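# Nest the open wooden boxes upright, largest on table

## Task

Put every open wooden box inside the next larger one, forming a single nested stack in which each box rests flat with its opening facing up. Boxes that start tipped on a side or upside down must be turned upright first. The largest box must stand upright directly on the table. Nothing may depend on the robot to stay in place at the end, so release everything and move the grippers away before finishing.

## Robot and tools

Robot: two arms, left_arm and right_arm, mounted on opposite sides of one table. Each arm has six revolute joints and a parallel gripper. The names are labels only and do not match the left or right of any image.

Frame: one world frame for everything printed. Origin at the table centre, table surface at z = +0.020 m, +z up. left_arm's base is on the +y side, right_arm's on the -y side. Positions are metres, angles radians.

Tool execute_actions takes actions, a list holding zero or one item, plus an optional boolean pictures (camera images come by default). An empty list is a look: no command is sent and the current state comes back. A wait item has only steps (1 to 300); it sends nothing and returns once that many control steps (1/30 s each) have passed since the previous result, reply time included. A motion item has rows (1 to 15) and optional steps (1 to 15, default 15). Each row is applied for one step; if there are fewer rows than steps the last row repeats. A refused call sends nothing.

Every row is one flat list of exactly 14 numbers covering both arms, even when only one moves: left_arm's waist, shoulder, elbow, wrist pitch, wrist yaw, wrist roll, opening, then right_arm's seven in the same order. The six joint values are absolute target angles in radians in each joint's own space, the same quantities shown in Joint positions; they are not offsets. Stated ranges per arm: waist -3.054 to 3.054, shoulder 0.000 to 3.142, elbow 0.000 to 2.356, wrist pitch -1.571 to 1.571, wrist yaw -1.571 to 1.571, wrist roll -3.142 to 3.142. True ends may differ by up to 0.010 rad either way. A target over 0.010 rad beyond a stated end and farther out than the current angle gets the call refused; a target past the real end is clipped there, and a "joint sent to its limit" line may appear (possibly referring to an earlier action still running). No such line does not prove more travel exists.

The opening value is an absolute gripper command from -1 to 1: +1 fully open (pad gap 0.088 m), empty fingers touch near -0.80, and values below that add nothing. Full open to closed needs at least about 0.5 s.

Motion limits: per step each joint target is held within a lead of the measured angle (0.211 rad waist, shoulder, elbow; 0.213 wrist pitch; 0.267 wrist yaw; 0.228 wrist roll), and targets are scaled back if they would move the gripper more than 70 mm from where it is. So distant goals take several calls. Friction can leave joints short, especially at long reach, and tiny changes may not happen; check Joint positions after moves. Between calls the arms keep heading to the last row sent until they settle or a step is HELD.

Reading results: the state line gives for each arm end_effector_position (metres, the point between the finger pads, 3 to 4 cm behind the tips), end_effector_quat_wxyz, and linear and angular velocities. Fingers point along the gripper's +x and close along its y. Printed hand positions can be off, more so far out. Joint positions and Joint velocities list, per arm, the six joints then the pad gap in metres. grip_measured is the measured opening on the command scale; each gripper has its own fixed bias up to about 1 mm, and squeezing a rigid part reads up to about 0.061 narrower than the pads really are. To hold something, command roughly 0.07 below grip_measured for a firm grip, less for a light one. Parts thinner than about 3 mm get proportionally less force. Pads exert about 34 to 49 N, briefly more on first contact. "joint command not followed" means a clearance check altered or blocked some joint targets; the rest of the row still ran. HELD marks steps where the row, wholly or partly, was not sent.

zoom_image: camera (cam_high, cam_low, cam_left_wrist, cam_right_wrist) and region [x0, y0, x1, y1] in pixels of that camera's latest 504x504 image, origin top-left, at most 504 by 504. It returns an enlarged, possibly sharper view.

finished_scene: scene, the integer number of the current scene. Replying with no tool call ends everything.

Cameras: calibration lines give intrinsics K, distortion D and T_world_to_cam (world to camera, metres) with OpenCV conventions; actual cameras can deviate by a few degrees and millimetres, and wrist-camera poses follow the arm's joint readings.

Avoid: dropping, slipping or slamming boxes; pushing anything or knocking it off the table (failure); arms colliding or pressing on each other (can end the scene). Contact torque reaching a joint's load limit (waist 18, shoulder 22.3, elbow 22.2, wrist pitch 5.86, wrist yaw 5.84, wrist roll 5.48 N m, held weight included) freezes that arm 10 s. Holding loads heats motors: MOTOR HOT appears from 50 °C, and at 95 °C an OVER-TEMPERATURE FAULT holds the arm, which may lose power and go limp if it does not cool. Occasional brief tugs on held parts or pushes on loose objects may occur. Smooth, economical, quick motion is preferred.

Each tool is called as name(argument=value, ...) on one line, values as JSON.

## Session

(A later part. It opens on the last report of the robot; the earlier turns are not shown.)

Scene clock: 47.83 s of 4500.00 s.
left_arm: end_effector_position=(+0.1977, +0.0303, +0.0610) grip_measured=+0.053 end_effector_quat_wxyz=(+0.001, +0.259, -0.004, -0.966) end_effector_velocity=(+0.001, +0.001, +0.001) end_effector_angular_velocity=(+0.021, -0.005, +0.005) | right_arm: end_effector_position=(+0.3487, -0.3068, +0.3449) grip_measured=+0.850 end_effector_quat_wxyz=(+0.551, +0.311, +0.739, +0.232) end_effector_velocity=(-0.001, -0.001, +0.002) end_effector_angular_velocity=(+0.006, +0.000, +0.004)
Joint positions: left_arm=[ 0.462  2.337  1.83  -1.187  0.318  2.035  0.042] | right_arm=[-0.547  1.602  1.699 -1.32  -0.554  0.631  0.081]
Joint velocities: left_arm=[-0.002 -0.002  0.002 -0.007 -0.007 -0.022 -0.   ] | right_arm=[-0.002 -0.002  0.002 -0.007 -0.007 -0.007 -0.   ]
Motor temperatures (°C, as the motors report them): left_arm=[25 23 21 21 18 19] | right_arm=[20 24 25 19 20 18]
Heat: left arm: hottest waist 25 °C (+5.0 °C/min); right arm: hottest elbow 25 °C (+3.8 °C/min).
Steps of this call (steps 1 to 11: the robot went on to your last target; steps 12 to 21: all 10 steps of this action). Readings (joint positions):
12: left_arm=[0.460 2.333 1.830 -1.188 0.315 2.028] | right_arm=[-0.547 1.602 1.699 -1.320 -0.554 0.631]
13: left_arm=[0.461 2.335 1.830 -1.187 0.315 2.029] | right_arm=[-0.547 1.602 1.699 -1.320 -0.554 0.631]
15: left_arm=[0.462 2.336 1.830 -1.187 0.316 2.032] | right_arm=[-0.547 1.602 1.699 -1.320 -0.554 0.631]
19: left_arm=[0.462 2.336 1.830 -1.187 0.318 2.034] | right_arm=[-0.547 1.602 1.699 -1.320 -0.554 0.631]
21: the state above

Touched.

execute_actions(actions=[{"rows":[[0.46,2.337,1.83,-1.187,0.318,2.035,0.7,-0.547,1.602,1.699,-1.32,-0.554,0.631,0.85],[0.46,2.337,1.83,-1.187,0.318,2.035,0.7,-0.547,1.602,1.699,-1.32,-0.554,0.631,0.85],[0.46,2.337,1.83,-1.187,0.318,2.035,0.7,-0.547,1.602,1.699,-1.32,-0.554,0.631,0.85],[0.46,2.337,1.83,-1.187,0.318,2.035,0.7,-0.547,1.602,1.699,-1.32,-0.554,0.631,0.85],[0.46,2.337,1.83,-1.187,0.318,2.035,0.7,-0.547,1.602,1.699,-1.32,-0.554,0.631,0.85],[0.46,2.337,1.83,-1.187,0.318,2.035,0.7,-0.547,1.602,1.699,-1.32,-0.554,0.631,0.85],[0.445,2.317,1.83,-1.2,0.32,2.02,0.7,-0.547,1.602,1.699,-1.32,-0.554,0.631,0.85],[0.43,2.297,1.83,-1.215,0.32,2.0,0.7,-0.547,1.602,1.699,-1.32,-0.554,0.631,0.85],[0.415,2.277,1.83,-1.23,0.32,1.985,0.7,-0.547,1.602,1.699,-1.32,-0.554,0.631,0.85],[0.40,2.257,1.83,-1.245,0.32,1.97,0.7,-0.547,1.602,1.699,-1.32,-0.554,0.631,0.85],[0.385,2.237,1.83,-1.26,0.32,1.95,0.7,-0.547,1.602,1.699,-1.32,-0.554,0.631,0.85],[0.37,2.217,1.83,-1.275,0.32,1.935,0.7,-0.547,1.602,1.699,-1.32,-0.554,0.631,0.85],[0.35,2.195,1.83,-1.29,0.32,1.915,0.7,-0.547,1.602,1.699,-1.32,-0.554,0.631,0.85],[0.33,2.175,1.82,-1.3,0.32,1.9,0.7,-0.547,1.602,1.699,-1.32,-0.554,0.631,0.85],[0.29,2.155,1.79,-1.3,0.3,1.89,0.7,-0.547,1.602,1.699,-1.32,-0.554,0.631,0.85]]}], pictures=false)

execute_actions(actions=[{"rows":[[0.24,2.14,1.76,-1.29,0.25,1.88,0.5,-0.547,1.602,1.699,-1.32,-0.554,0.631,0.85],[0.19,2.12,1.73,-1.27,0.18,1.85,0.3,-0.547,1.602,1.699,-1.32,-0.554,0.631,0.85],[0.14,2.11,1.71,-1.25,0.11,1.81,0.1,-0.547,1.602,1.699,-1.32,-0.554,0.631,0.85],[0.09,2.11,1.69,-1.22,0.04,1.78,-0.1,-0.547,1.602,1.699,-1.32,-0.554,0.631,0.85],[0.05,2.11,1.67,-1.2,-0.03,1.74,-0.3,-0.547,1.602,1.699,-1.32,-0.554,0.631,0.85],[0.02,2.11,1.65,-1.17,-0.10,1.71,-0.5,-0.547,1.602,1.699,-1.32,-0.554,0.631,0.85],[0,2.11,1.63,-1.15,-0.17,1.68,-0.7,-0.547,1.602,1.699,-1.32,-0.554,0.631,0.85],[-0.01,2.115,1.61,-1.12,-0.24,1.66,-0.75,-0.547,1.602,1.699,-1.32,-0.554,0.631,0.85],[-0.01,2.12,1.6,-1.1,-0.31,1.64,-0.75,-0.547,1.602,1.699,-1.32,-0.554,0.631,0.85],[-0.01,2.13,1.58,-1.07,-0.38,1.62,-0.75,-0.547,1.602,1.699,-1.32,-0.554,0.631,0.85],[-0.01,2.14,1.57,-1.04,-0.45,1.6,-0.75,-0.547,1.602,1.699,-1.32,-0.554,0.631,0.85],[-0.01,2.145,1.555,-1.01,-0.52,1.58,-0.75,-0.547,1.602,1.699,-1.32,-0.554,0.631,0.85],[-0.01,2.15,1.54,-0.985,-0.59,1.56,-0.75,-0.547,1.602,1.699,-1.32,-0.554,0.631,0.85],[-0.01,2.157,1.525,-0.96,-0.66,1.54,-0.75,-0.547,1.602,1.699,-1.32,-0.554,0.631,0.85],[-0.01,2.162,1.51,-0.93,-0.711,1.525,-0.75,-0.547,1.602,1.699,-1.32,-0.554,0.631,0.85]]}], pictures=false)

execute_actions(actions=[{"steps":14}])

Scene clock: 50.53 s of 4500.00 s.
left_arm: end_effector_position=(+0.1943, +0.0303, +0.1198) grip_measured=+0.691 end_effector_quat_wxyz=(-0.004, +0.262, +0.004, -0.965) end_effector_velocity=(-0.042, -0.013, +0.354) end_effector_angular_velocity=(-0.340, -0.213, -0.073) | right_arm: end_effector_position=(+0.3487, -0.3068, +0.3449) grip_measured=+0.850 end_effector_quat_wxyz=(+0.551, +0.311, +0.739, +0.232) end_effector_velocity=(-0.000, +0.001, +0.004) end_effector_angular_velocity=(+0.026, -0.006, +0.003)
Joint positions: left_arm=[ 0.371  2.231  1.824 -1.27   0.316  1.931  0.073] | right_arm=[-0.547  1.602  1.699 -1.32  -0.554  0.631  0.081]
Joint velocities: left_arm=[-0.642 -0.75  -0.212 -0.139 -0.095 -0.403  0.003] | right_arm=[-0.002 -0.007 -0.002  0.007 -0.022 -0.007  0.   ]
Motor temperatures (°C, as the motors report them): left_arm=[25 24 21 21 18 19] | right_arm=[20 24 25 19 20 18]
Heat: left arm: hottest waist 25 °C (+4.7 °C/min); right arm: hottest elbow 25 °C (+3.6 °C/min).
Steps of this call (steps 1 to 15: the robot went on to your last target; steps 16 to 66: nothing new was sent; steps 67 to 81: all 15 steps of this action). Readings (joint positions):
67: left_arm=[0.462 2.337 1.830 -1.186 0.318 2.035] | right_arm=[-0.547 1.602 1.699 -1.320 -0.554 0.631]
68: left_arm=[0.462 2.337 1.830 -1.185 0.318 2.035] | right_arm=[-0.547 1.602 1.699 -1.320 -0.554 0.631]
70: left_arm=[0.462 2.337 1.830 -1.185 0.318 2.035] | right_arm=[-0.547 1.602 1.699 -1.320 -0.554 0.631]
74: left_arm=[0.460 2.333 1.830 -1.189 0.318 2.027] | right_arm=[-0.547 1.602 1.699 -1.320 -0.554 0.631]
81: the state above

Scene clock: 51.03 s of 4500.00 s.
left_arm: end_effector_position=(+0.1585, +0.0324, +0.1280) grip_measured=-0.700 end_effector_quat_wxyz=(-0.027, +0.639, -0.018, -0.769) end_effector_velocity=(+0.201, -0.022, -0.187) end_effector_angular_velocity=(-0.087, -1.945, +0.701) | right_arm: end_effector_position=(+0.3487, -0.3068, +0.3449) grip_measured=+0.850 end_effector_quat_wxyz=(+0.551, +0.311, +0.739, +0.232) end_effector_velocity=(-0.003, +0.000, +0.001) end_effector_angular_velocity=(+0.005, +0.004, +0.010)
Joint positions: left_arm=[-0.008  2.14   1.559 -1.009 -0.524  1.582  0.005] | right_arm=[-0.547  1.602  1.699 -1.32  -0.554  0.631  0.081]
Joint velocities: left_arm=[ 0.056  0.134 -0.442  0.74  -1.941 -0.579 -0.028] | right_arm=[ 0.002 -0.002 -0.002 -0.007 -0.007 -0.007 -0.   ]
Motor temperatures (°C, as the motors report them): left_arm=[25 24 21 21 18 19] | right_arm=[20 24 25 19 20 18]
Heat: left arm: hottest waist 25 °C (+4.7 °C/min); right arm: hottest elbow 25 °C (+3.5 °C/min).
Steps of this call (steps 1 to 15: all 15 steps of this action). Readings (joint positions):
1: left_arm=[0.347 2.205 1.814 -1.274 0.304 1.918] | right_arm=[-0.547 1.602 1.699 -1.320 -0.554 0.631]
2: left_arm=[0.316 2.179 1.799 -1.276 0.276 1.902] | right_arm=[-0.547 1.602 1.699 -1.320 -0.554 0.631]
4: left_arm=[0.235 2.139 1.761 -1.265 0.186 1.855] | right_arm=[-0.547 1.602 1.699 -1.320 -0.554 0.631]
8: left_arm=[0.055 2.118 1.679 -1.186 -0.049 1.739] | right_arm=[-0.547 1.602 1.699 -1.320 -0.554 0.631]
15: the state above

Scene clock: 51.50 s of 4500.00 s.
left_arm: end_effector_position=(+0.1759, +0.0308, +0.1114) grip_measured=-0.747 end_effector_quat_wxyz=(-0.000, +0.706, +0.001, -0.708) end_effector_velocity=(+0.001, +0.002, +0.001) end_effector_angular_velocity=(+0.004, -0.022, -0.006) | right_arm: end_effector_position=(+0.3487, -0.3068, +0.3449) grip_measured=+0.850 end_effector_quat_wxyz=(+0.551, +0.311, +0.739, +0.232) end_effector_velocity=(-0.003, -0.001, +0.002) end_effector_angular_velocity=(+0.019, +0.001, +0.013)
Joint positions: left_arm=[-0.004  2.158  1.516 -0.934 -0.705  1.528  0.002] | right_arm=[-0.547  1.602  1.699 -1.32  -0.554  0.631  0.081]
Joint velocities: left_arm=[-0.007 -0.002 -0.007 -0.007 -0.022 -0.007 -0.   ] | right_arm=[-0.007 -0.007 -0.007 -0.007 -0.022 -0.022 -0.   ]
Motor temperatures (°C, as the motors report them): left_arm=[26 24 21 21 18 19] | right_arm=[20 24 25 19 20 18]
Heat: left arm: hottest waist 26 °C (+5.8 °C/min); right arm: hottest elbow 25 °C (+3.5 °C/min).
Steps of this call (steps 1 to 14: the robot went on to your last target). Readings (joint positions):
1: left_arm=[-0.006 2.144 1.546 -0.987 -0.578 1.566] | right_arm=[-0.547 1.602 1.699 -1.320 -0.554 0.631]
2: left_arm=[-0.005 2.149 1.537 -0.972 -0.615 1.555] | right_arm=[-0.547 1.602 1.699 -1.320 -0.554 0.631]
4: left_arm=[-0.004 2.155 1.524 -0.954 -0.659 1.542] | right_arm=[-0.547 1.602 1.699 -1.320 -0.554 0.631]
8: left_arm=[-0.004 2.158 1.517 -0.938 -0.695 1.531] | right_arm=[-0.547 1.602 1.699 -1.320 -0.554 0.631]
14: the state above
camera_calibration (this result's frames):
cam_left_wrist: T_world_to_cam=[[-0.0540392, 0.998398, 0.0167563, -0.0159822], [0.948757, 0.0461054, 0.312626, -0.172368], [0.311353, 0.0327917, -0.949728, 0.128373], [0, 0, 0, 1]] pos_world=[0.122702, 0.0196941, 0.176074]
cam_right_wrist: T_world_to_cam=[[-0.258164, -0.684073, -0.682199, 0.127231], [-0.826741, -0.208917, 0.522353, 0.0763282], [-0.49985, 0.698855, -0.511617, 0.642776], [0, 0, 0, 1]] pos_world=[0.417241, -0.346226, 0.375781]

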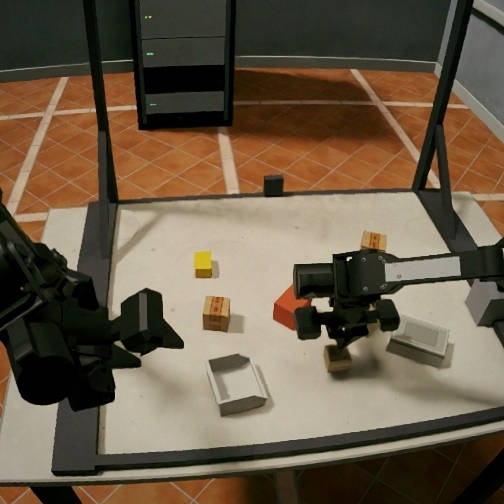

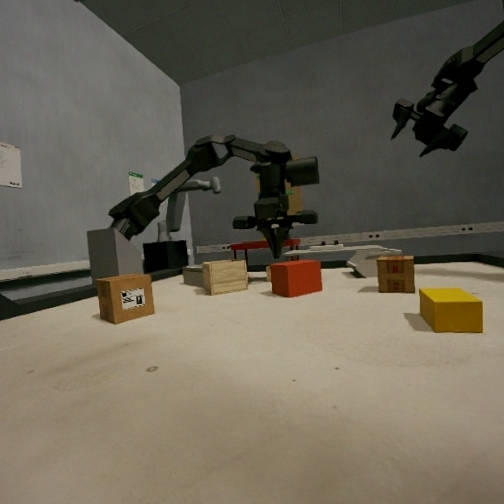

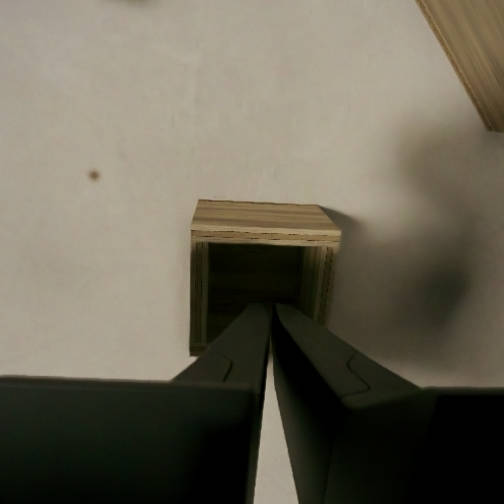

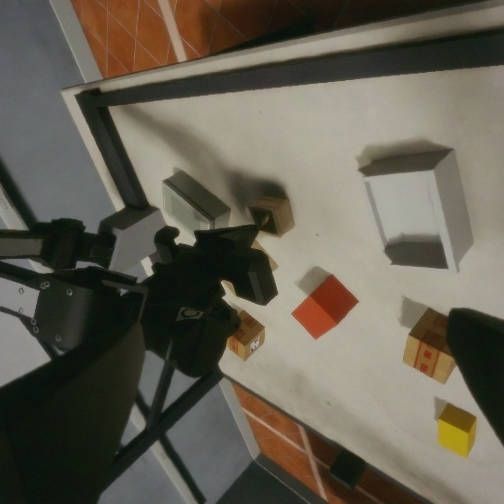

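execute_actions(actions=[{"rows":[[0.002,2.168,1.5,-0.906,-0.711,1.54,-0.75,-0.547,1.602,1.699,-1.32,-0.554,0.631,0.85],[0.012,2.173,1.49,-0.882,-0.711,1.555,-0.75,-0.547,1.602,1.699,-1.32,-0.554,0.631,0.85],[0.021,2.179,1.48,-0.858,-0.711,1.57,-0.75,-0.547,1.602,1.699,-1.32,-0.554,0.631,0.85],[0.031,2.185,1.47,-0.834,-0.711,1.585,-0.75,-0.547,1.602,1.699,-1.32,-0.554,0.631,0.85],[0.04,2.191,1.46,-0.81,-0.711,1.6,-0.75,-0.547,1.602,1.699,-1.32,-0.554,0.631,0.85],[0.049,2.196,1.45,-0.786,-0.711,1.615,-0.75,-0.547,1.602,1.699,-1.32,-0.554,0.631,0.85]],"steps":14}], pictures=false)

execute_actions(actions=[{"rows":[[0.049,2.196,1.45,-0.786,-0.711,1.615,-0.65,-0.547,1.602,1.699,-1.32,-0.554,0.631,0.85],[0.049,2.196,1.45,-0.786,-0.711,1.615,-0.55,-0.547,1.602,1.699,-1.32,-0.554,0.631,0.85],[0.049,2.196,1.45,-0.786,-0.711,1.615,-0.45,-0.547,1.602,1.699,-1.32,-0.554,0.631,0.85],[0.049,2.196,1.45,-0.786,-0.711,1.615,-0.3,-0.547,1.602,1.699,-1.32,-0.554,0.631,0.85]],"steps":12}])

Scene clock: 53.13 s of 4500.00 s.
left_arm: end_effector_position=(+0.1758, +0.0312, +0.0766) grip_measured=-0.747 end_effector_quat_wxyz=(-0.004, +0.707, -0.002, -0.707) end_effector_velocity=(+0.003, -0.009, +0.001) end_effector_angular_velocity=(-0.040, -0.023, +0.024) | right_arm: end_effector_position=(+0.3487, -0.3068, +0.3449) grip_measured=+0.850 end_effector_quat_wxyz=(+0.551, +0.311, +0.739, +0.232) end_effector_velocity=(-0.003, +0.000, +0.001) end_effector_angular_velocity=(+0.002, +0.014, +0.001)
Joint positions: left_arm=[ 0.052  2.192  1.455 -0.792 -0.708  1.61   0.002] | right_arm=[-0.547  1.602  1.699 -1.32  -0.554  0.631  0.081]
Joint velocities: left_arm=[-0.002 -0.002 -0.002  0.051 -0.022  0.007 -0.   ] | right_arm=[ 0.002 -0.002 -0.002 -0.007 -0.007  0.007  0.   ]
Motor temperatures (°C, as the motors report them): left_arm=[26 24 21 21 18 19] | right_arm=[20 24 25 19 20 18]
Heat: left arm: hottest waist 26 °C (+5.6 °C/min); right arm: hottest elbow 25 °C (+3.4 °C/min).
Steps of this call (steps 1 to 30: the robot went on to your last target; steps 31 to 35: nothing new was sent; steps 36 to 49: all 14 steps of this action). Readings (joint positions):
36: left_arm=[-0.004 2.158 1.514 -0.929 -0.707 1.528] | right_arm=[-0.547 1.602 1.699 -1.320 -0.554 0.631]
37: left_arm=[-0.003 2.158 1.510 -0.918 -0.707 1.532] | right_arm=[-0.547 1.602 1.699 -1.320 -0.554 0.631]
39: left_arm=[0.005 2.162 1.500 -0.885 -0.707 1.551] | right_arm=[-0.547 1.602 1.699 -1.320 -0.554 0.631]
43: left_arm=[0.037 2.182 1.469 -0.818 -0.707 1.594] | right_arm=[-0.547 1.602 1.699 -1.320 -0.554 0.631]
49: the state above

Scene clock: 53.53 s of 4500.00 s.
left_arm: end_effector_position=(+0.1757, +0.0307, +0.0766) grip_measured=-0.447 end_effector_quat_wxyz=(-0.003, +0.707, -0.003, -0.707) end_effector_velocity=(-0.001, +0.001, +0.002) end_effector_angular_velocity=(+0.001, -0.007, -0.003) | right_arm: end_effector_position=(+0.3487, -0.3068, +0.3449) grip_measured=+0.850 end_effector_quat_wxyz=(+0.551, +0.311, +0.739, +0.232) end_effector_velocity=(+0.001, +0.000, +0.001) end_effector_angular_velocity=(+0.011, -0.008, +0.002)
Joint positions: left_arm=[ 0.052  2.192  1.455 -0.789 -0.708  1.613  0.017] | right_arm=[-0.547  1.602  1.699 -1.32  -0.554  0.631  0.081]
Joint velocities: left_arm=[-0.007 -0.002 -0.002 -0.007 -0.007 -0.007 -0.   ] | right_arm=[-0.002 -0.002 -0.002  0.007 -0.007 -0.007 -0.   ]
Motor temperatures (°C, as the motors report them): left_arm=[26 24 21 21 18 19] | right_arm=[20 24 25 19 20 18]
Heat: left arm: hottest waist 26 °C (+5.6 °C/min); right arm: hottest elbow 25 °C (+3.4 °C/min).
Steps of this call (steps 1 to 12: all 12 steps of this action). Readings (joint positions):
1: left_arm=[0.052 2.192 1.455 -0.791 -0.708 1.611] | right_arm=[-0.547 1.602 1.699 -1.320 -0.554 0.631]
2: left_arm=[0.052 2.192 1.455 -0.790 -0.708 1.611] | right_arm=[-0.547 1.602 1.699 -1.320 -0.554 0.631]
4: left_arm=[0.052 2.192 1.455 -0.790 -0.708 1.612] | right_arm=[-0.547 1.602 1.699 -1.320 -0.554 0.631]
8: left_arm=[0.052 2.192 1.455 -0.789 -0.708 1.612] | right_arm=[-0.547 1.602 1.699 -1.320 -0.554 0.631]
12: the state above
camera_calibration (this result's frames):
cam_left_wrist: T_world_to_cam=[[-0.0439651, 0.998921, 0.0149923, -0.0169635], [0.948114, 0.0369897, 0.315771, -0.161187], [0.314876, 0.0280973, -0.948717, 0.0947706], [0, 0, 0, 1]] pos_world=[0.122237, 0.0202446, 0.141063]
cam_right_wrist: T_world_to_cam=[[-0.258164, -0.684073, -0.682199, 0.127231], [-0.826741, -0.208917, 0.522353, 0.0763282], [-0.49985, 0.698855, -0.511617, 0.642776], [0, 0, 0, 1]] pos_world=[0.417241, -0.346226, 0.375781]

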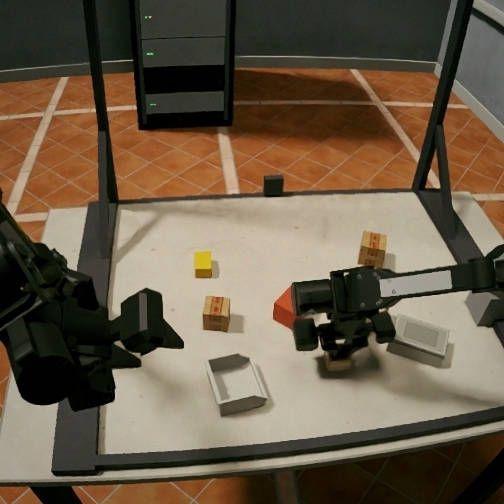

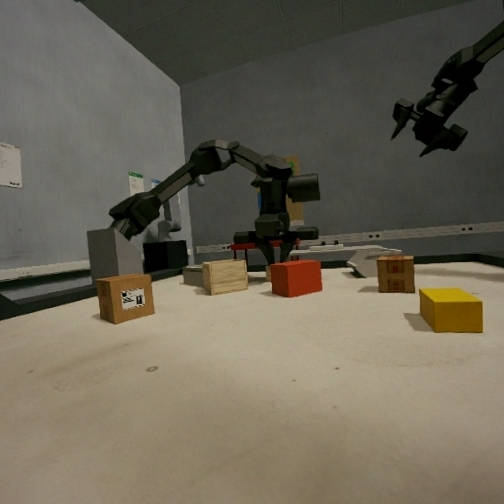

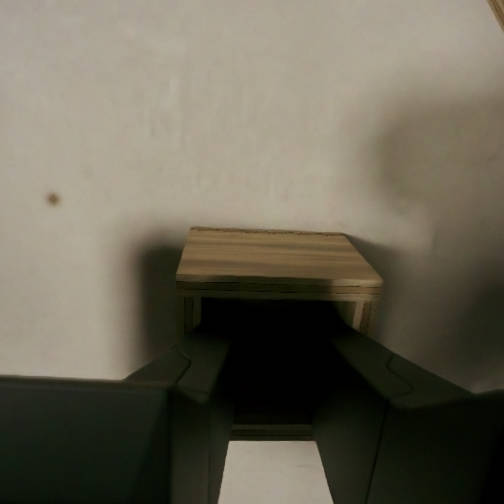

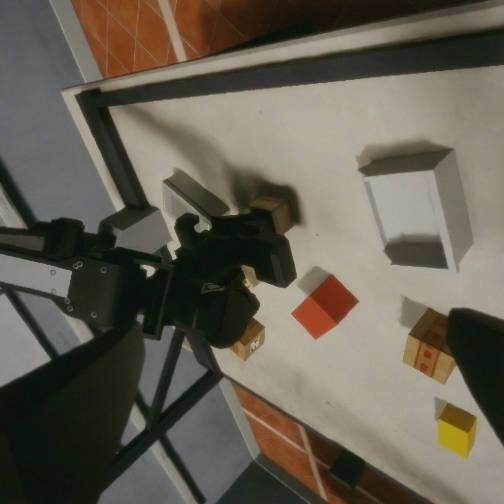

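execute_actions(actions=[{"rows":[[0.03,2.184,1.47,-0.83,-0.709,1.59,-0.36,-0.547,1.602,1.699,-1.32,-0.554,0.631,0.85],[0.012,2.173,1.495,-0.875,-0.709,1.56,-0.36,-0.547,1.602,1.699,-1.32,-0.554,0.631,0.85],[-0.005,2.164,1.515,-0.92,-0.709,1.53,-0.36,-0.547,1.602,1.699,-1.32,-0.554,0.631,0.85],[-0.02,2.155,1.53,-0.96,-0.709,1.51,-0.36,-0.547,1.602,1.699,-1.32,-0.554,0.631,0.85],[-0.035,2.145,1.55,-1.0,-0.709,1.48,-0.36,-0.547,1.602,1.699,-1.32,-0.554,0.631,0.85],[-0.05,2.14,1.575,-1.045,-0.709,1.43,-0.36,-0.547,1.602,1.699,-1.32,-0.554,0.631,0.85],[-0.068,2.133,1.6,-1.09,-0.709,1.37,-0.36,-0.547,1.602,1.699,-1.32,-0.554,0.631,0.85],[-0.088,2.125,1.63,-1.135,-0.706,1.31,-0.36,-0.547,1.602,1.699,-1.32,-0.554,0.631,0.85],[-0.088,2.125,1.63,-1.135,-0.706,1.25,-0.36,-0.547,1.602,1.699,-1.32,-0.554,0.631,0.85],[-0.088,2.125,1.63,-1.135,-0.706,1.19,-0.36,-0.547,1.602,1.699,-1.32,-0.554,0.631,0.85],[-0.088,2.125,1.63,-1.135,-0.706,1.12,-0.36,-0.547,1.602,1.699,-1.32,-0.554,0.631,0.85]],"steps":11}], pictures=false)

execute_actions(actions=[{"rows":[[-0.11,2.12,1.595,-1.12,-0.702,1.06,-0.36,-0.547,1.602,1.699,-1.32,-0.554,0.631,0.85],[-0.135,2.115,1.56,-1.105,-0.698,1.0,-0.36,-0.547,1.602,1.699,-1.32,-0.554,0.631,0.85],[-0.16,2.11,1.525,-1.09,-0.694,0.94,-0.36,-0.547,1.602,1.699,-1.32,-0.554,0.631,0.85],[-0.185,2.105,1.49,-1.075,-0.69,0.88,-0.36,-0.547,1.602,1.699,-1.32,-0.554,0.631,0.85],[-0.21,2.1,1.455,-1.06,-0.686,0.82,-0.36,-0.547,1.602,1.699,-1.32,-0.554,0.631,0.85],[-0.235,2.095,1.42,-1.045,-0.682,0.76,-0.36,-0.547,1.602,1.699,-1.32,-0.554,0.631,0.85],[-0.26,2.092,1.385,-1.03,-0.678,0.70,-0.36,-0.547,1.602,1.699,-1.32,-0.554,0.631,0.85],[-0.28,2.09,1.35,-1.015,-0.674,0.64,-0.36,-0.547,1.602,1.699,-1.32,-0.554,0.631,0.85],[-0.295,2.09,1.315,-1.0,-0.67,0.58,-0.36,-0.547,1.602,1.699,-1.32,-0.554,0.631,0.85],[-0.31,2.09,1.28,-0.985,-0.667,0.52,-0.36,-0.547,1.602,1.699,-1.32,-0.554,0.631,0.85],[-0.32,2.09,1.245,-0.97,-0.664,0.46,-0.36,-0.547,1.602,1.699,-1.32,-0.554,0.631,0.85],[-0.327,2.09,1.213,-0.957,-0.663,0.41,-0.36,-0.547,1.602,1.699,-1.32,-0.554,0.631,0.85]],"steps":15}], pictures=false)

execute_actions(actions=[{"rows":[[-0.322,2.1,1.205,-0.94,-0.668,0.41,-0.36,-0.547,1.602,1.699,-1.32,-0.554,0.631,0.85],[-0.319,2.109,1.191,-0.918,-0.668,0.42,-0.36,-0.547,1.602,1.699,-1.32,-0.554,0.631,0.85],[-0.311,2.114,1.183,-0.9,-0.67,0.435,-0.36,-0.547,1.602,1.699,-1.32,-0.554,0.631,0.85],[-0.303,2.119,1.174,-0.88,-0.673,0.445,-0.36,-0.547,1.602,1.699,-1.32,-0.554,0.631,0.85],[-0.296,2.123,1.166,-0.864,-0.675,0.457,-0.36,-0.547,1.602,1.699,-1.32,-0.554,0.631,0.85]],"steps":15}])

zoom_image(camera="cam_left_wrist", region=[130,160,420,320])

Scene clock: 55.90 s of 4500.00 s.
left_arm: end_effector_position=(+0.1723, +0.0298, +0.1496) grip_measured=-0.447 end_effector_quat_wxyz=(+0.057, +0.705, +0.054, -0.705) end_effector_velocity=(+0.033, -0.053, +0.218) end_effector_angular_velocity=(-0.371, +0.030, +1.676) | right_arm: end_effector_position=(+0.3487, -0.3068, +0.3449) grip_measured=+0.850 end_effector_quat_wxyz=(+0.551, +0.311, +0.739, +0.232) end_effector_velocity=(-0.001, -0.002, -0.000) end_effector_angular_velocity=(+0.003, +0.005, +0.001)
Joint positions: left_arm=[-0.074  2.142  1.601 -1.089 -0.708  1.283  0.017] | right_arm=[-0.547  1.602  1.699 -1.32  -0.554  0.631  0.081]
Joint velocities: left_arm=[-0.286 -0.266  0.364 -0.388 -0.007 -1.736 -0.   ] | right_arm=[-0.007 -0.002 -0.002 -0.007 -0.007 -0.007  0.   ]
Motor temperatures (°C, as the motors report them): left_arm=[26 24 21 21 18 19] | right_arm=[20 24 25 19 20 18]
Heat: left arm: hottest waist 26 °C (+5.4 °C/min); right arm: hottest elbow 25 °C (+3.2 °C/min).
Steps of this call (steps 1 to 15: the robot went on to your last target; steps 16 to 60: nothing new was sent; steps 61 to 71: all 11 steps of this action). Readings (joint positions):
61: left_arm=[0.051 2.192 1.455 -0.791 -0.708 1.611] | right_arm=[-0.547 1.602 1.699 -1.320 -0.554 0.631]
62: left_arm=[0.048 2.192 1.460 -0.810 -0.708 1.600] | right_arm=[-0.547 1.602 1.699 -1.320 -0.554 0.631]
64: left_arm=[0.032 2.191 1.478 -0.870 -0.708 1.565] | right_arm=[-0.547 1.602 1.699 -1.320 -0.554 0.631]
68: left_arm=[-0.030 2.168 1.548 -1.018 -0.708 1.438] | right_arm=[-0.547 1.602 1.699 -1.320 -0.554 0.631]
71: the state above

Scene clock: 56.40 s of 4500.00 s.
left_arm: end_effector_position=(+0.0743, +0.1080, +0.1512) grip_measured=-0.447 end_effector_quat_wxyz=(+0.225, +0.671, +0.227, -0.669) end_effector_velocity=(-0.034, +0.111, -0.061) end_effector_angular_velocity=(+0.154, -0.106, +0.350) | right_arm: end_effector_position=(+0.3487, -0.3068, +0.3449) grip_measured=+0.850 end_effector_quat_wxyz=(+0.551, +0.311, +0.739, +0.232) end_effector_velocity=(-0.004, +0.002, +0.003) end_effector_angular_velocity=(+0.021, -0.001, +0.023)
Joint positions: left_arm=[-0.319  2.105  1.245 -0.977 -0.666  0.473  0.017] | right_arm=[-0.547  1.602  1.699 -1.32  -0.554  0.631  0.081]
Joint velocities: left_arm=[-0.081 -0.002 -0.422  0.125 -0.007 -0.593 -0.   ] | right_arm=[ 0.002 -0.002 -0.002 -0.007 -0.022 -0.022 -0.   ]
Motor temperatures (°C, as the motors report them): left_arm=[26 24 21 21 18 19] | right_arm=[20 24 25 19 20 18]
Heat: left arm: hottest waist 26 °C (+5.3 °C/min); right arm: hottest elbow 25 °C (+3.2 °C/min).
Steps of this call (steps 1 to 15: all 15 steps of this action). Readings (joint positions):
1: left_arm=[-0.082 2.133 1.607 -1.096 -0.708 1.225] | right_arm=[-0.547 1.602 1.699 -1.320 -0.554 0.631]
2: left_arm=[-0.090 2.124 1.604 -1.098 -0.708 1.167] | right_arm=[-0.547 1.602 1.699 -1.320 -0.554 0.631]
4: left_arm=[-0.115 2.112 1.573 -1.095 -0.707 1.049] | right_arm=[-0.547 1.602 1.699 -1.320 -0.554 0.631]
8: left_arm=[-0.205 2.106 1.451 -1.053 -0.689 0.812] | right_arm=[-0.547 1.602 1.699 -1.320 -0.554 0.631]
15: the state above

Scene clock: 56.90 s of 4500.00 s.
left_arm: end_effector_position=(+0.0692, +0.1137, +0.1300) grip_measured=-0.447 end_effector_quat_wxyz=(+0.243, +0.664, +0.243, -0.665) end_effector_velocity=(-0.001, -0.001, +0.002) end_effector_angular_velocity=(-0.013, -0.004, -0.008) | right_arm: end_effector_position=(+0.3487, -0.3068, +0.3449) grip_measured=+0.850 end_effector_quat_wxyz=(+0.551, +0.311, +0.739, +0.232) end_effector_velocity=(-0.003, -0.001, -0.001) end_effector_angular_velocity=(+0.005, -0.002, +0.017)
Joint positions: left_arm=[-0.296  2.118  1.173 -0.868 -0.671  0.454  0.017] | right_arm=[-0.547  1.602  1.699 -1.32  -0.554  0.631  0.081]
Joint velocities: left_arm=[-0.007 -0.002 -0.002  0.007 -0.007  0.007  0.   ] | right_arm=[-0.002 -0.002 -0.007 -0.007 -0.007 -0.022 -0.   ]
Motor temperatures (°C, as the motors report them): left_arm=[26 24 21 21 18 19] | right_arm=[20 24 25 19 20 18]
Heat: left arm: hottest waist 26 °C (+5.3 °C/min); right arm: hottest elbow 25 °C (+3.2 °C/min).
Steps of this call (steps 1 to 15: all 15 steps of this action). Readings (joint positions):
1: left_arm=[-0.320 2.105 1.233 -0.970 -0.666 0.456] | right_arm=[-0.547 1.602 1.699 -1.320 -0.554 0.631]
2: left_arm=[-0.319 2.105 1.223 -0.958 -0.666 0.445] | right_arm=[-0.547 1.602 1.699 -1.320 -0.554 0.631]
4: left_arm=[-0.316 2.105 1.208 -0.926 -0.666 0.441] | right_arm=[-0.547 1.602 1.699 -1.320 -0.554 0.631]
8: left_arm=[-0.300 2.114 1.181 -0.884 -0.669 0.450] | right_arm=[-0.547 1.602 1.699 -1.320 -0.554 0.631]
15: the state above
camera_calibration (this result's frames):
cam_left_wrist: T_world_to_cam=[[-0.684331, 0.729, 0.0157978, -0.0305197], [0.695536, 0.646106, 0.314288, -0.131648], [0.218909, 0.226065, -0.949196, 0.160873], [0, 0, 0, 1]] pos_world=[0.0354636, 0.0709396, 0.194557]
cam_right_wrist: T_world_to_cam=[[-0.258164, -0.684073, -0.682199, 0.127231], [-0.826741, -0.208917, 0.522353, 0.0763282], [-0.49985, 0.698855, -0.511617, 0.642776], [0, 0, 0, 1]] pos_world=[0.417241, -0.346226, 0.375781]

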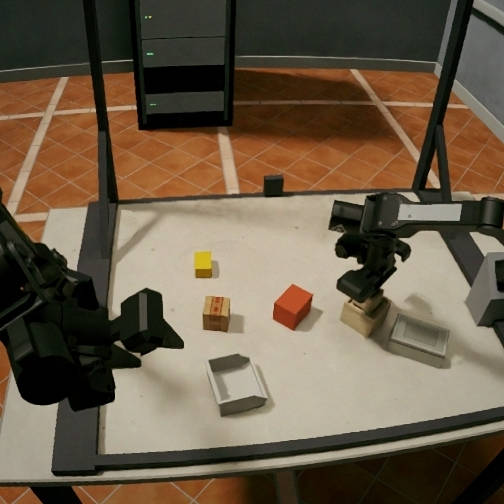

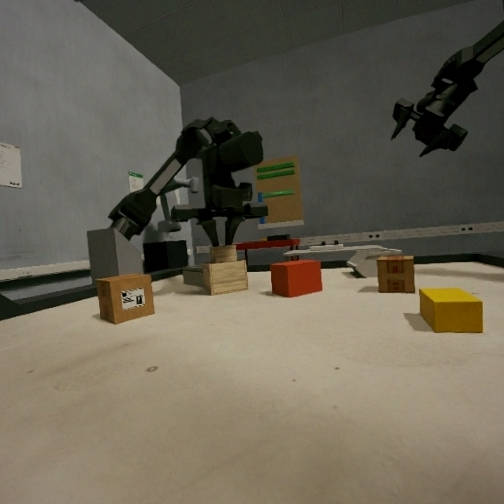

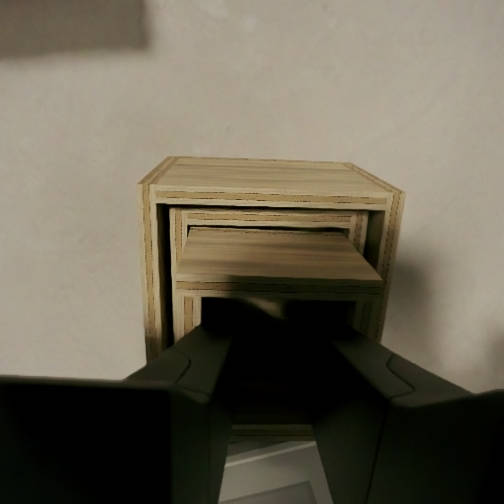

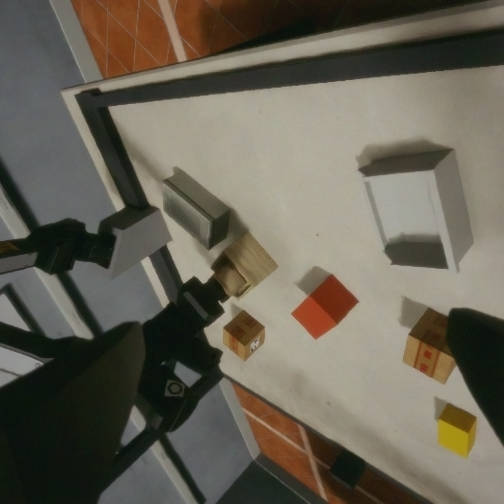

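Region (130, 160, 420, 320) of cam_left_wrist's 504x504 image, scaled by 1.738, with more detail than that image has; it fills the top 278 rows of this view, and the rest is white.

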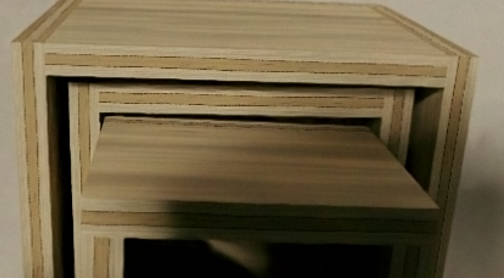

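execute_actions(actions=[{"rows":[[-0.294,2.097,1.166,-0.862,-0.675,0.44,-0.36,-0.547,1.602,1.699,-1.32,-0.554,0.631,0.85],[-0.294,2.097,1.16,-0.862,-0.675,0.44,-0.36,-0.547,1.602,1.699,-1.32,-0.554,0.631,0.85],[-0.294,2.097,1.154,-0.862,-0.675,0.44,-0.36,-0.547,1.602,1.699,-1.32,-0.554,0.631,0.85]],"steps":15}])

zoom_image(camera="cam_left_wrist", region=[130,160,420,320])

Scene clock: 58.07 s of 4500.00 s.
left_arm: end_effector_position=(+0.0708, +0.1160, +0.1301) grip_measured=-0.447 end_effector_quat_wxyz=(+0.247, +0.662, +0.247, -0.663) end_effector_velocity=(+0.003, +0.003, +0.002) end_effector_angular_velocity=(+0.008, -0.012, -0.020) | right_arm: end_effector_position=(+0.3487, -0.3068, +0.3449) grip_measured=+0.850 end_effector_quat_wxyz=(+0.551, +0.311, +0.739, +0.232) end_effector_velocity=(-0.000, +0.002, +0.003) end_effector_angular_velocity=(+0.024, -0.002, +0.004)
Joint positions: left_arm=[-0.295  2.108  1.16  -0.865 -0.671  0.442  0.017] | right_arm=[-0.547  1.602  1.699 -1.32  -0.554  0.631  0.081]
Joint velocities: left_arm=[-0.002 -0.007 -0.002 -0.022 -0.007  0.007 -0.   ] | right_arm=[-0.002 -0.002 -0.002  0.007 -0.022 -0.007  0.   ]
Motor temperatures (°C, as the motors report them): left_arm=[26 24 21 21 18 19] | right_arm=[20 25 25 19 20 18]
Heat: left arm: hottest waist 26 °C (+5.2 °C/min); right arm: hottest shoulder 25 °C (+3.1 °C/min).
Steps of this call (steps 1 to 15: the robot went on to your last target; steps 16 to 20: nothing new was sent; steps 21 to 35: all 15 steps of this action). Readings (joint positions):
21: left_arm=[-0.296 2.118 1.172 -0.867 -0.671 0.454] | right_arm=[-0.547 1.602 1.699 -1.320 -0.554 0.631]
22: left_arm=[-0.296 2.117 1.171 -0.866 -0.671 0.452] | right_arm=[-0.547 1.602 1.699 -1.320 -0.554 0.631]
24: left_arm=[-0.295 2.113 1.166 -0.865 -0.671 0.447] | right_arm=[-0.547 1.602 1.699 -1.320 -0.554 0.631]
28: left_arm=[-0.295 2.109 1.161 -0.865 -0.671 0.444] | right_arm=[-0.547 1.602 1.699 -1.320 -0.554 0.631]
35: the state above
camera_calibration (this result's frames):
cam_left_wrist: T_world_to_cam=[[-0.693938, 0.719867, 0.0155276, -0.0292957], [0.686941, 0.655427, 0.313891, -0.134684], [0.215783, 0.228488, -0.949332, 0.160034], [0, 0, 0, 1]] pos_world=[0.0376581, 0.0727989, 0.194656]
cam_right_wrist: T_world_to_cam=[[-0.258164, -0.684073, -0.682199, 0.127231], [-0.826741, -0.208917, 0.522353, 0.0763282], [-0.49985, 0.698855, -0.511617, 0.642776], [0, 0, 0, 1]] pos_world=[0.417241, -0.346226, 0.375781]

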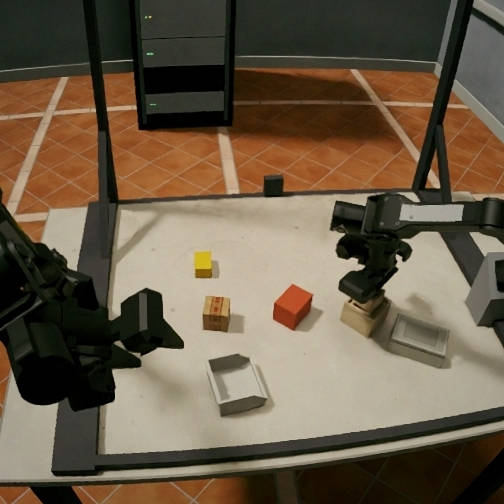

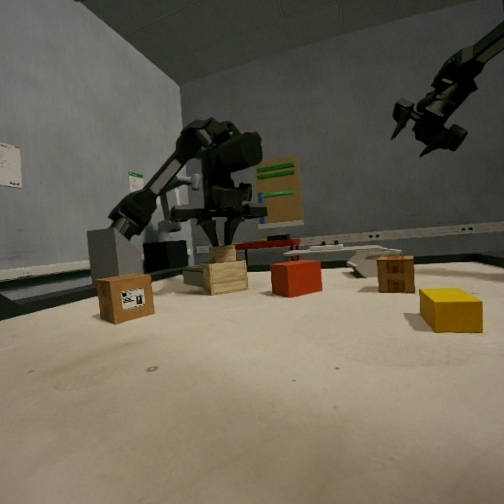

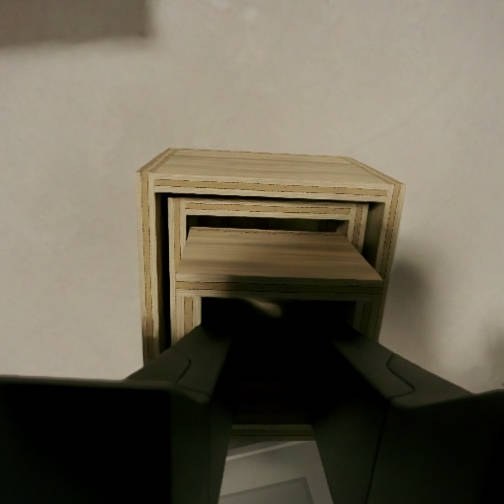

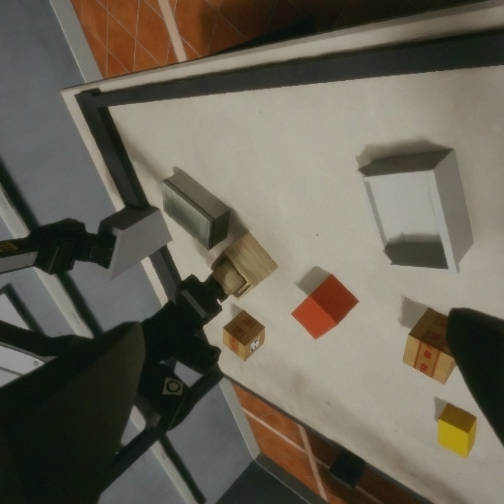

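Region (130, 160, 420, 320) of cam_left_wrist's 504x504 image, scaled by 1.738, with more detail than that image has; it fills the top 278 rows of this view, and the rest is white.

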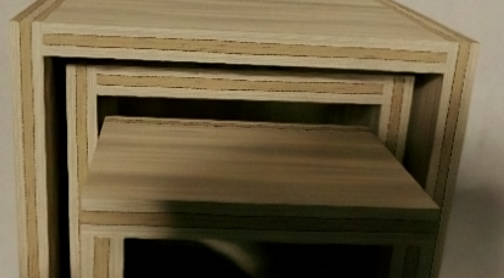

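Aligned. Descend with offsets.

execute_actions(actions=[{"rows":[[-0.29,2.115,1.149,-0.852,-0.676,0.45,-0.36,-0.547,1.602,1.699,-1.32,-0.554,0.631,0.85],[-0.285,2.118,1.144,-0.841,-0.677,0.456,-0.36,-0.547,1.602,1.699,-1.32,-0.554,0.631,0.85],[-0.281,2.12,1.139,-0.83,-0.678,0.461,-0.36,-0.547,1.602,1.699,-1.32,-0.554,0.631,0.85],[-0.276,2.123,1.133,-0.82,-0.68,0.467,-0.36,-0.547,1.602,1.699,-1.32,-0.554,0.631,0.85],[-0.272,2.125,1.128,-0.809,-0.681,0.473,-0.36,-0.547,1.602,1.699,-1.32,-0.554,0.631,0.85],[-0.268,2.128,1.124,-0.8,-0.682,0.478,-0.36,-0.547,1.602,1.699,-1.32,-0.554,0.631,0.85],[-0.264,2.13,1.121,-0.791,-0.682,0.483,-0.36,-0.547,1.602,1.699,-1.32,-0.554,0.631,0.85],[-0.26,2.133,1.117,-0.781,-0.683,0.488,-0.36,-0.547,1.602,1.699,-1.32,-0.554,0.631,0.85],[-0.256,2.135,1.114,-0.772,-0.684,0.493,-0.36,-0.547,1.602,1.699,-1.32,-0.554,0.631,0.85]],"steps":14}])

Scene clock: 59.30 s of 4500.00 s.
left_arm: end_effector_position=(+0.0713, +0.1170, +0.1103) grip_measured=-0.447 end_effector_quat_wxyz=(+0.245, +0.663, +0.248, -0.662) end_effector_velocity=(+0.001, -0.005, -0.004) end_effector_angular_velocity=(-0.030, -0.010, +0.007) | right_arm: end_effector_position=(+0.3487, -0.3068, +0.3449) grip_measured=+0.850 end_effector_quat_wxyz=(+0.551, +0.311, +0.739, +0.232) end_effector_velocity=(-0.003, -0.002, +0.001) end_effector_angular_velocity=(-0.003, +0.023, -0.001)
Joint positions: left_arm=[-0.256  2.129  1.12  -0.78  -0.679  0.488  0.017] | right_arm=[-0.547  1.602  1.699 -1.32  -0.554  0.631  0.081]
Joint velocities: left_arm=[ 0.007  0.002 -0.012  0.051 -0.022  0.022 -0.   ] | right_arm=[-0.002 -0.002  0.002 -0.022 -0.007  0.007 -0.   ]
Motor temperatures (°C, as the motors report them): left_arm=[26 24 21 21 18 19] | right_arm=[20 25 25 19 20 18]
Heat: left arm: hottest waist 26 °C (+5.1 °C/min); right arm: hottest shoulder 25 °C (+3.0 °C/min).
Steps of this call (steps 1 to 15: the robot went on to your last target; steps 16 to 23: nothing new was sent; steps 24 to 37: all 14 steps of this action). Readings (joint positions):
24: left_arm=[-0.294 2.108 1.159 -0.863 -0.671 0.442] | right_arm=[-0.547 1.602 1.699 -1.320 -0.554 0.631]
25: left_arm=[-0.293 2.108 1.157 -0.858 -0.672 0.444] | right_arm=[-0.547 1.602 1.699 -1.320 -0.554 0.631]
27: left_arm=[-0.288 2.109 1.152 -0.844 -0.673 0.452] | right_arm=[-0.547 1.602 1.699 -1.320 -0.554 0.631]
31: left_arm=[-0.272 2.119 1.134 -0.810 -0.677 0.471] | right_arm=[-0.547 1.602 1.699 -1.320 -0.554 0.631]
37: the state above
camera_calibration (this result's frames):
cam_left_wrist: T_world_to_cam=[[-0.692512, 0.72118, 0.0180618, -0.0299433], [0.687879, 0.652576, 0.317753, -0.129711], [0.217371, 0.232472, -0.948001, 0.140153], [0, 0, 0, 1]] pos_world=[0.0380241, 0.073659, 0.174622]
cam_right_wrist: T_world_to_cam=[[-0.258164, -0.684073, -0.682199, 0.127231], [-0.826741, -0.208917, 0.522353, 0.0763282], [-0.49985, 0.698855, -0.511617, 0.642776], [0, 0, 0, 1]] pos_world=[0.417241, -0.346226, 0.375781]

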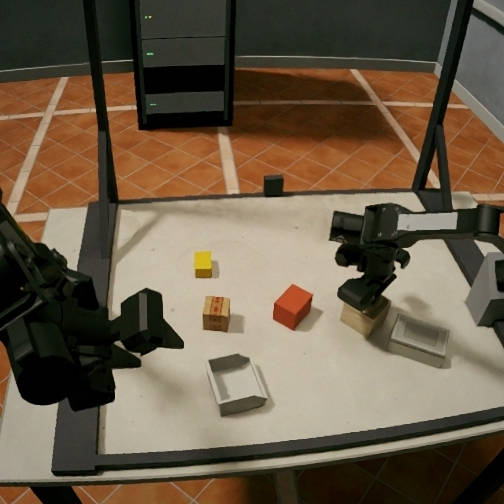

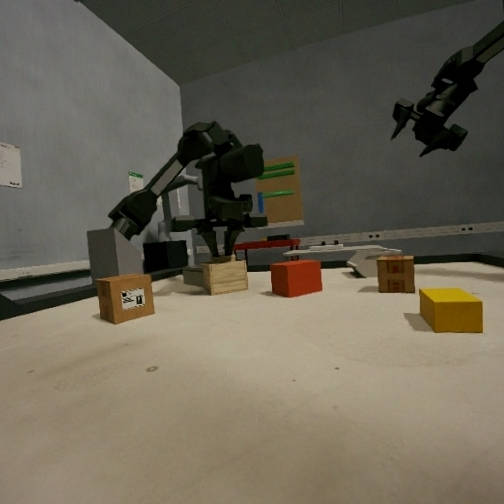

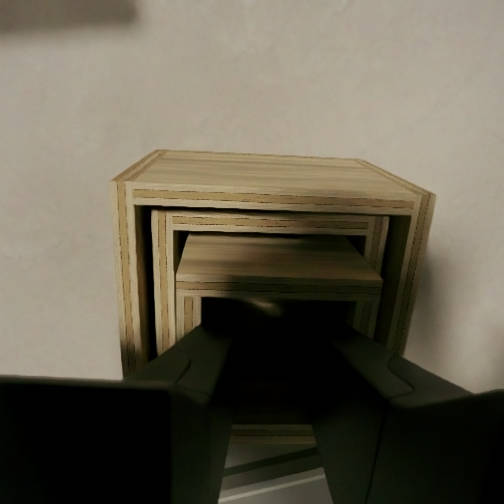

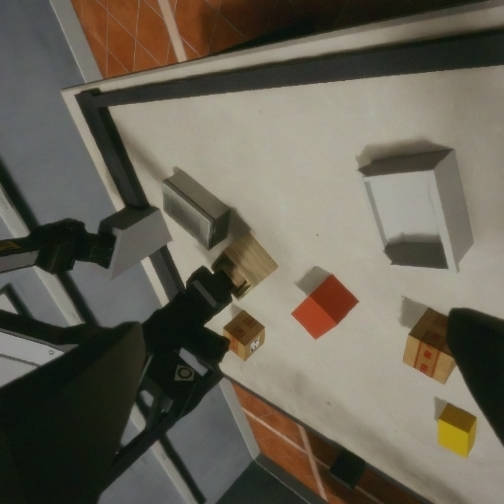

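execute_actions(actions=[{"rows":[[-0.248,2.14,1.107,-0.754,-0.685,0.502,-0.36,-0.547,1.602,1.699,-1.32,-0.554,0.631,0.85],[-0.24,2.146,1.1,-0.735,-0.687,0.512,-0.36,-0.547,1.602,1.699,-1.32,-0.554,0.631,0.85],[-0.232,2.151,1.093,-0.717,-0.688,0.521,-0.36,-0.547,1.602,1.699,-1.32,-0.554,0.631,0.85],[-0.224,2.157,1.086,-0.698,-0.69,0.531,-0.36,-0.547,1.602,1.699,-1.32,-0.554,0.631,0.85],[-0.216,2.162,1.079,-0.678,-0.691,0.541,-0.36,-0.547,1.602,1.699,-1.32,-0.554,0.631,0.85],[-0.207,2.169,1.071,-0.658,-0.693,0.552,-0.36,-0.547,1.602,1.699,-1.32,-0.554,0.631,0.85]],"steps":14}], pictures=false)

execute_actions(actions=[{"rows":[[-0.207,2.169,1.071,-0.658,-0.693,0.552,-0.78,-0.547,1.602,1.699,-1.32,-0.554,0.631,0.85]],"steps":7}], pictures=false)

execute_actions(actions=[{"rows":[[-0.225,2.145,1.095,-0.69,-0.685,0.53,-0.78,-0.547,1.602,1.699,-1.32,-0.554,0.631,0.85],[-0.245,2.13,1.112,-0.735,-0.68,0.51,-0.78,-0.547,1.602,1.699,-1.32,-0.554,0.631,0.85],[-0.265,2.115,1.13,-0.78,-0.676,0.49,-0.78,-0.547,1.602,1.699,-1.32,-0.554,0.631,0.85],[-0.285,2.1,1.15,-0.825,-0.67,0.47,-0.78,-0.547,1.602,1.699,-1.32,-0.554,0.631,0.85],[-0.305,2.09,1.175,-0.87,-0.67,0.45,-0.78,-0.547,1.602,1.699,-1.32,-0.554,0.631,0.85],[-0.325,2.08,1.2,-0.92,-0.67,0.43,-0.78,-0.547,1.602,1.699,-1.32,-0.554,0.631,0.85],[-0.345,2.06,1.22,-0.97,-0.67,0.41,-0.78,-0.547,1.602,1.699,-1.32,-0.554,0.631,0.85],[-0.365,2.03,1.23,-1.02,-0.67,0.4,-0.78,-0.547,1.602,1.699,-1.32,-0.554,0.631,0.85],[-0.385,1.99,1.24,-1.07,-0.67,0.4,-0.78,-0.547,1.602,1.699,-1.32,-0.554,0.631,0.85],[-0.4,1.95,1.25,-1.12,-0.67,0.4,-0.78,-0.547,1.602,1.699,-1.32,-0.554,0.631,0.85],[-0.41,1.91,1.25,-1.17,-0.67,0.4,-0.78,-0.547,1.602,1.699,-1.32,-0.554,0.631,0.85]],"steps":15}])

Scene clock: 61.40 s of 4500.00 s.
left_arm: end_effector_position=(+0.0715, +0.1176, +0.0850) grip_measured=-0.447 end_effector_quat_wxyz=(+0.245, +0.663, +0.249, -0.662) end_effector_velocity=(+0.002, -0.004, +0.001) end_effector_angular_velocity=(-0.024, -0.016, -0.010) | right_arm: end_effector_position=(+0.3487, -0.3068, +0.3449) grip_measured=+0.850 end_effector_quat_wxyz=(+0.551, +0.311, +0.739, +0.232) end_effector_velocity=(-0.003, +0.000, +0.001) end_effector_angular_velocity=(+0.002, +0.014, +0.001)
Joint positions: left_arm=[-0.207  2.164  1.076 -0.664 -0.689  0.548  0.017] | right_arm=[-0.547  1.602  1.699 -1.32  -0.554  0.631  0.081]
Joint velocities: left_arm=[-0.002 -0.002 -0.002  0.022 -0.022  0.022  0.   ] | right_arm=[ 0.002 -0.002 -0.002 -0.007 -0.007  0.007 -0.   ]
Motor temperatures (°C, as the motors report them): left_arm=[26 24 21 21 18 19] | right_arm=[20 25 25 19 20 18]
Heat: left arm: hottest waist 26 °C (+5.1 °C/min); right arm: hottest shoulder 25 °C (+3.0 °C/min).
Steps of this call (steps 1 to 15: the robot went on to your last target; steps 16 to 49: nothing new was sent; steps 50 to 63: all 14 steps of this action). Readings (joint positions):
50: left_arm=[-0.256 2.130 1.119 -0.771 -0.680 0.492] | right_arm=[-0.547 1.602 1.699 -1.320 -0.554 0.631]
51: left_arm=[-0.254 2.131 1.116 -0.763 -0.681 0.497] | right_arm=[-0.547 1.602 1.699 -1.320 -0.554 0.631]
53: left_arm=[-0.245 2.137 1.109 -0.738 -0.683 0.508] | right_arm=[-0.547 1.602 1.699 -1.320 -0.554 0.631]
57: left_arm=[-0.217 2.156 1.086 -0.685 -0.687 0.537] | right_arm=[-0.547 1.602 1.699 -1.320 -0.554 0.631]
63: the state above

Scene clock: 61.63 s of 4500.00 s.
left_arm: end_effector_position=(+0.0713, +0.1171, +0.0850) grip_measured=-0.732 end_effector_quat_wxyz=(+0.246, +0.663, +0.248, -0.662) end_effector_velocity=(+0.002, +0.004, +0.001) end_effector_angular_velocity=(+0.012, -0.012, -0.009) | right_arm: end_effector_position=(+0.3487, -0.3068, +0.3449) grip_measured=+0.850 end_effector_quat_wxyz=(+0.551, +0.311, +0.739, +0.232) end_effector_velocity=(-0.002, -0.001, +0.000) end_effector_angular_velocity=(+0.004, +0.004, +0.006)
Joint positions: left_arm=[-0.207  2.164  1.076 -0.661 -0.689  0.549  0.003] | right_arm=[-0.547  1.602  1.699 -1.32  -0.554  0.631  0.081]
Joint velocities: left_arm=[-0.002 -0.002 -0.002 -0.022 -0.007 -0.007 -0.022] | right_arm=[-0.002 -0.002 -0.002 -0.007 -0.007 -0.007 -0.   ]
Motor temperatures (°C, as the motors report them): left_arm=[27 24 21 21 18 19] | right_arm=[20 25 25 19 20 18]
Heat: left arm: hottest waist 27 °C (+6.0 °C/min); right arm: hottest shoulder 25 °C (+3.0 °C/min).
Steps of this call (steps 1 to 7: all 7 steps of this action). Readings (joint positions):
1: left_arm=[-0.207 2.164 1.076 -0.663 -0.689 0.548] | right_arm=[-0.547 1.602 1.699 -1.320 -0.554 0.631]
2: left_arm=[-0.207 2.164 1.076 -0.662 -0.689 0.549] | right_arm=[-0.547 1.602 1.699 -1.320 -0.554 0.631]
4: left_arm=[-0.207 2.164 1.076 -0.661 -0.689 0.549] | right_arm=[-0.547 1.602 1.699 -1.320 -0.554 0.631]
7: the state above

Scene clock: 62.13 s of 4500.00 s.
left_arm: end_effector_position=(+0.0977, +0.1230, +0.2090) grip_measured=-0.777 end_effector_quat_wxyz=(+0.255, +0.658, +0.208, -0.678) end_effector_velocity=(+0.065, +0.001, +0.110) end_effector_angular_velocity=(-0.158, +0.064, +0.101) | right_arm: end_effector_position=(+0.3487, -0.3068, +0.3449) grip_measured=+0.850 end_effector_quat_wxyz=(+0.551, +0.311, +0.739, +0.232) end_effector_velocity=(+0.000, +0.000, -0.000) end_effector_angular_velocity=(+0.008, -0.004, +0.003)
Joint positions: left_arm=[-0.403  1.925  1.244 -1.131 -0.674  0.407  0.001] | right_arm=[-0.547  1.602  1.699 -1.32  -0.554  0.631  0.081]
Joint velocities: left_arm=[-0.076 -0.315  0.139 -0.3   -0.007 -0.066 -0.001] | right_arm=[-0.002 -0.002 -0.007  0.007 -0.007 -0.007 -0.   ]
Motor temperatures (°C, as the motors report them): left_arm=[27 24 22 21 18 19] | right_arm=[20 25 25 19 20 18]
Heat: left arm: hottest waist 27 °C (+6.1 °C/min); right arm: hottest shoulder 25 °C (+3.0 °C/min).
Steps of this call (steps 1 to 15: all 15 steps of this action). Readings (joint positions):
1: left_arm=[-0.208 2.164 1.077 -0.662 -0.689 0.548] | right_arm=[-0.547 1.602 1.699 -1.320 -0.554 0.631]
2: left_arm=[-0.211 2.162 1.081 -0.677 -0.689 0.540] | right_arm=[-0.547 1.602 1.699 -1.320 -0.554 0.631]
4: left_arm=[-0.229 2.151 1.097 -0.736 -0.685 0.514] | right_arm=[-0.547 1.602 1.699 -1.320 -0.554 0.631]
8: left_arm=[-0.303 2.101 1.169 -0.889 -0.676 0.447] | right_arm=[-0.547 1.602 1.699 -1.320 -0.554 0.631]
15: the state above
camera_calibration (this result's frames):
cam_left_wrist: T_world_to_cam=[[-0.660082, 0.750349, -0.0355994, -0.0132686], [0.717383, 0.643722, 0.266429, -0.174172], [0.222831, 0.150327, -0.963197, 0.239363], [0, 0, 0, 1]] pos_world=[0.0628521, 0.0860917, 0.276486]
cam_right_wrist: T_world_to_cam=[[-0.258164, -0.684073, -0.682199, 0.127231], [-0.826741, -0.208917, 0.522353, 0.0763282], [-0.49985, 0.698855, -0.511617, 0.642776], [0, 0, 0, 1]] pos_world=[0.417241, -0.346226, 0.375781]

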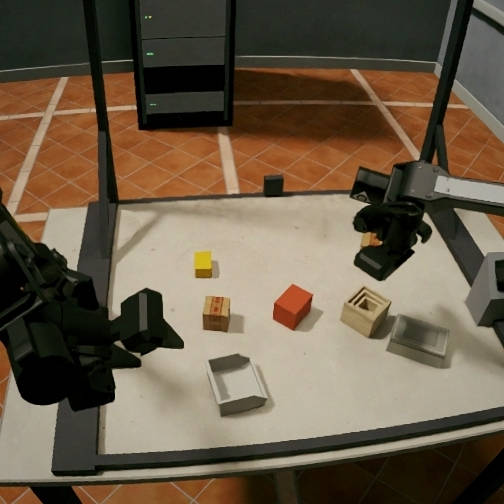

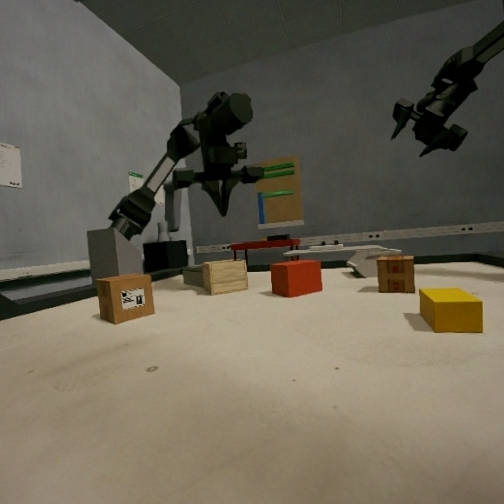

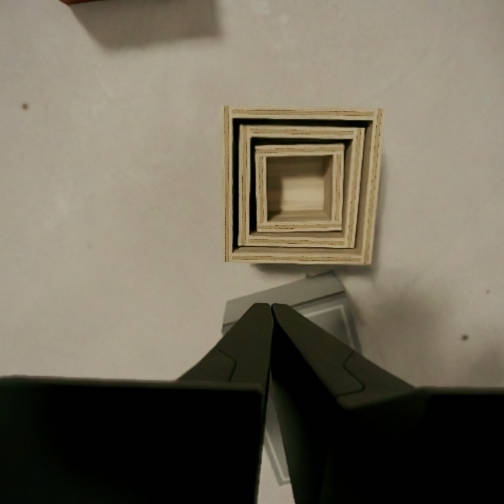

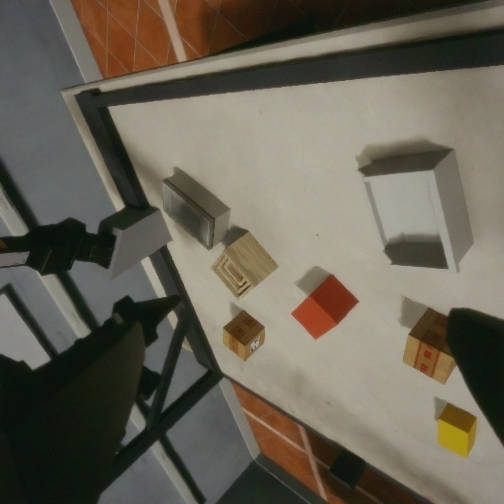

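finished_scene(scene=2)

The scene is finished: the task was done.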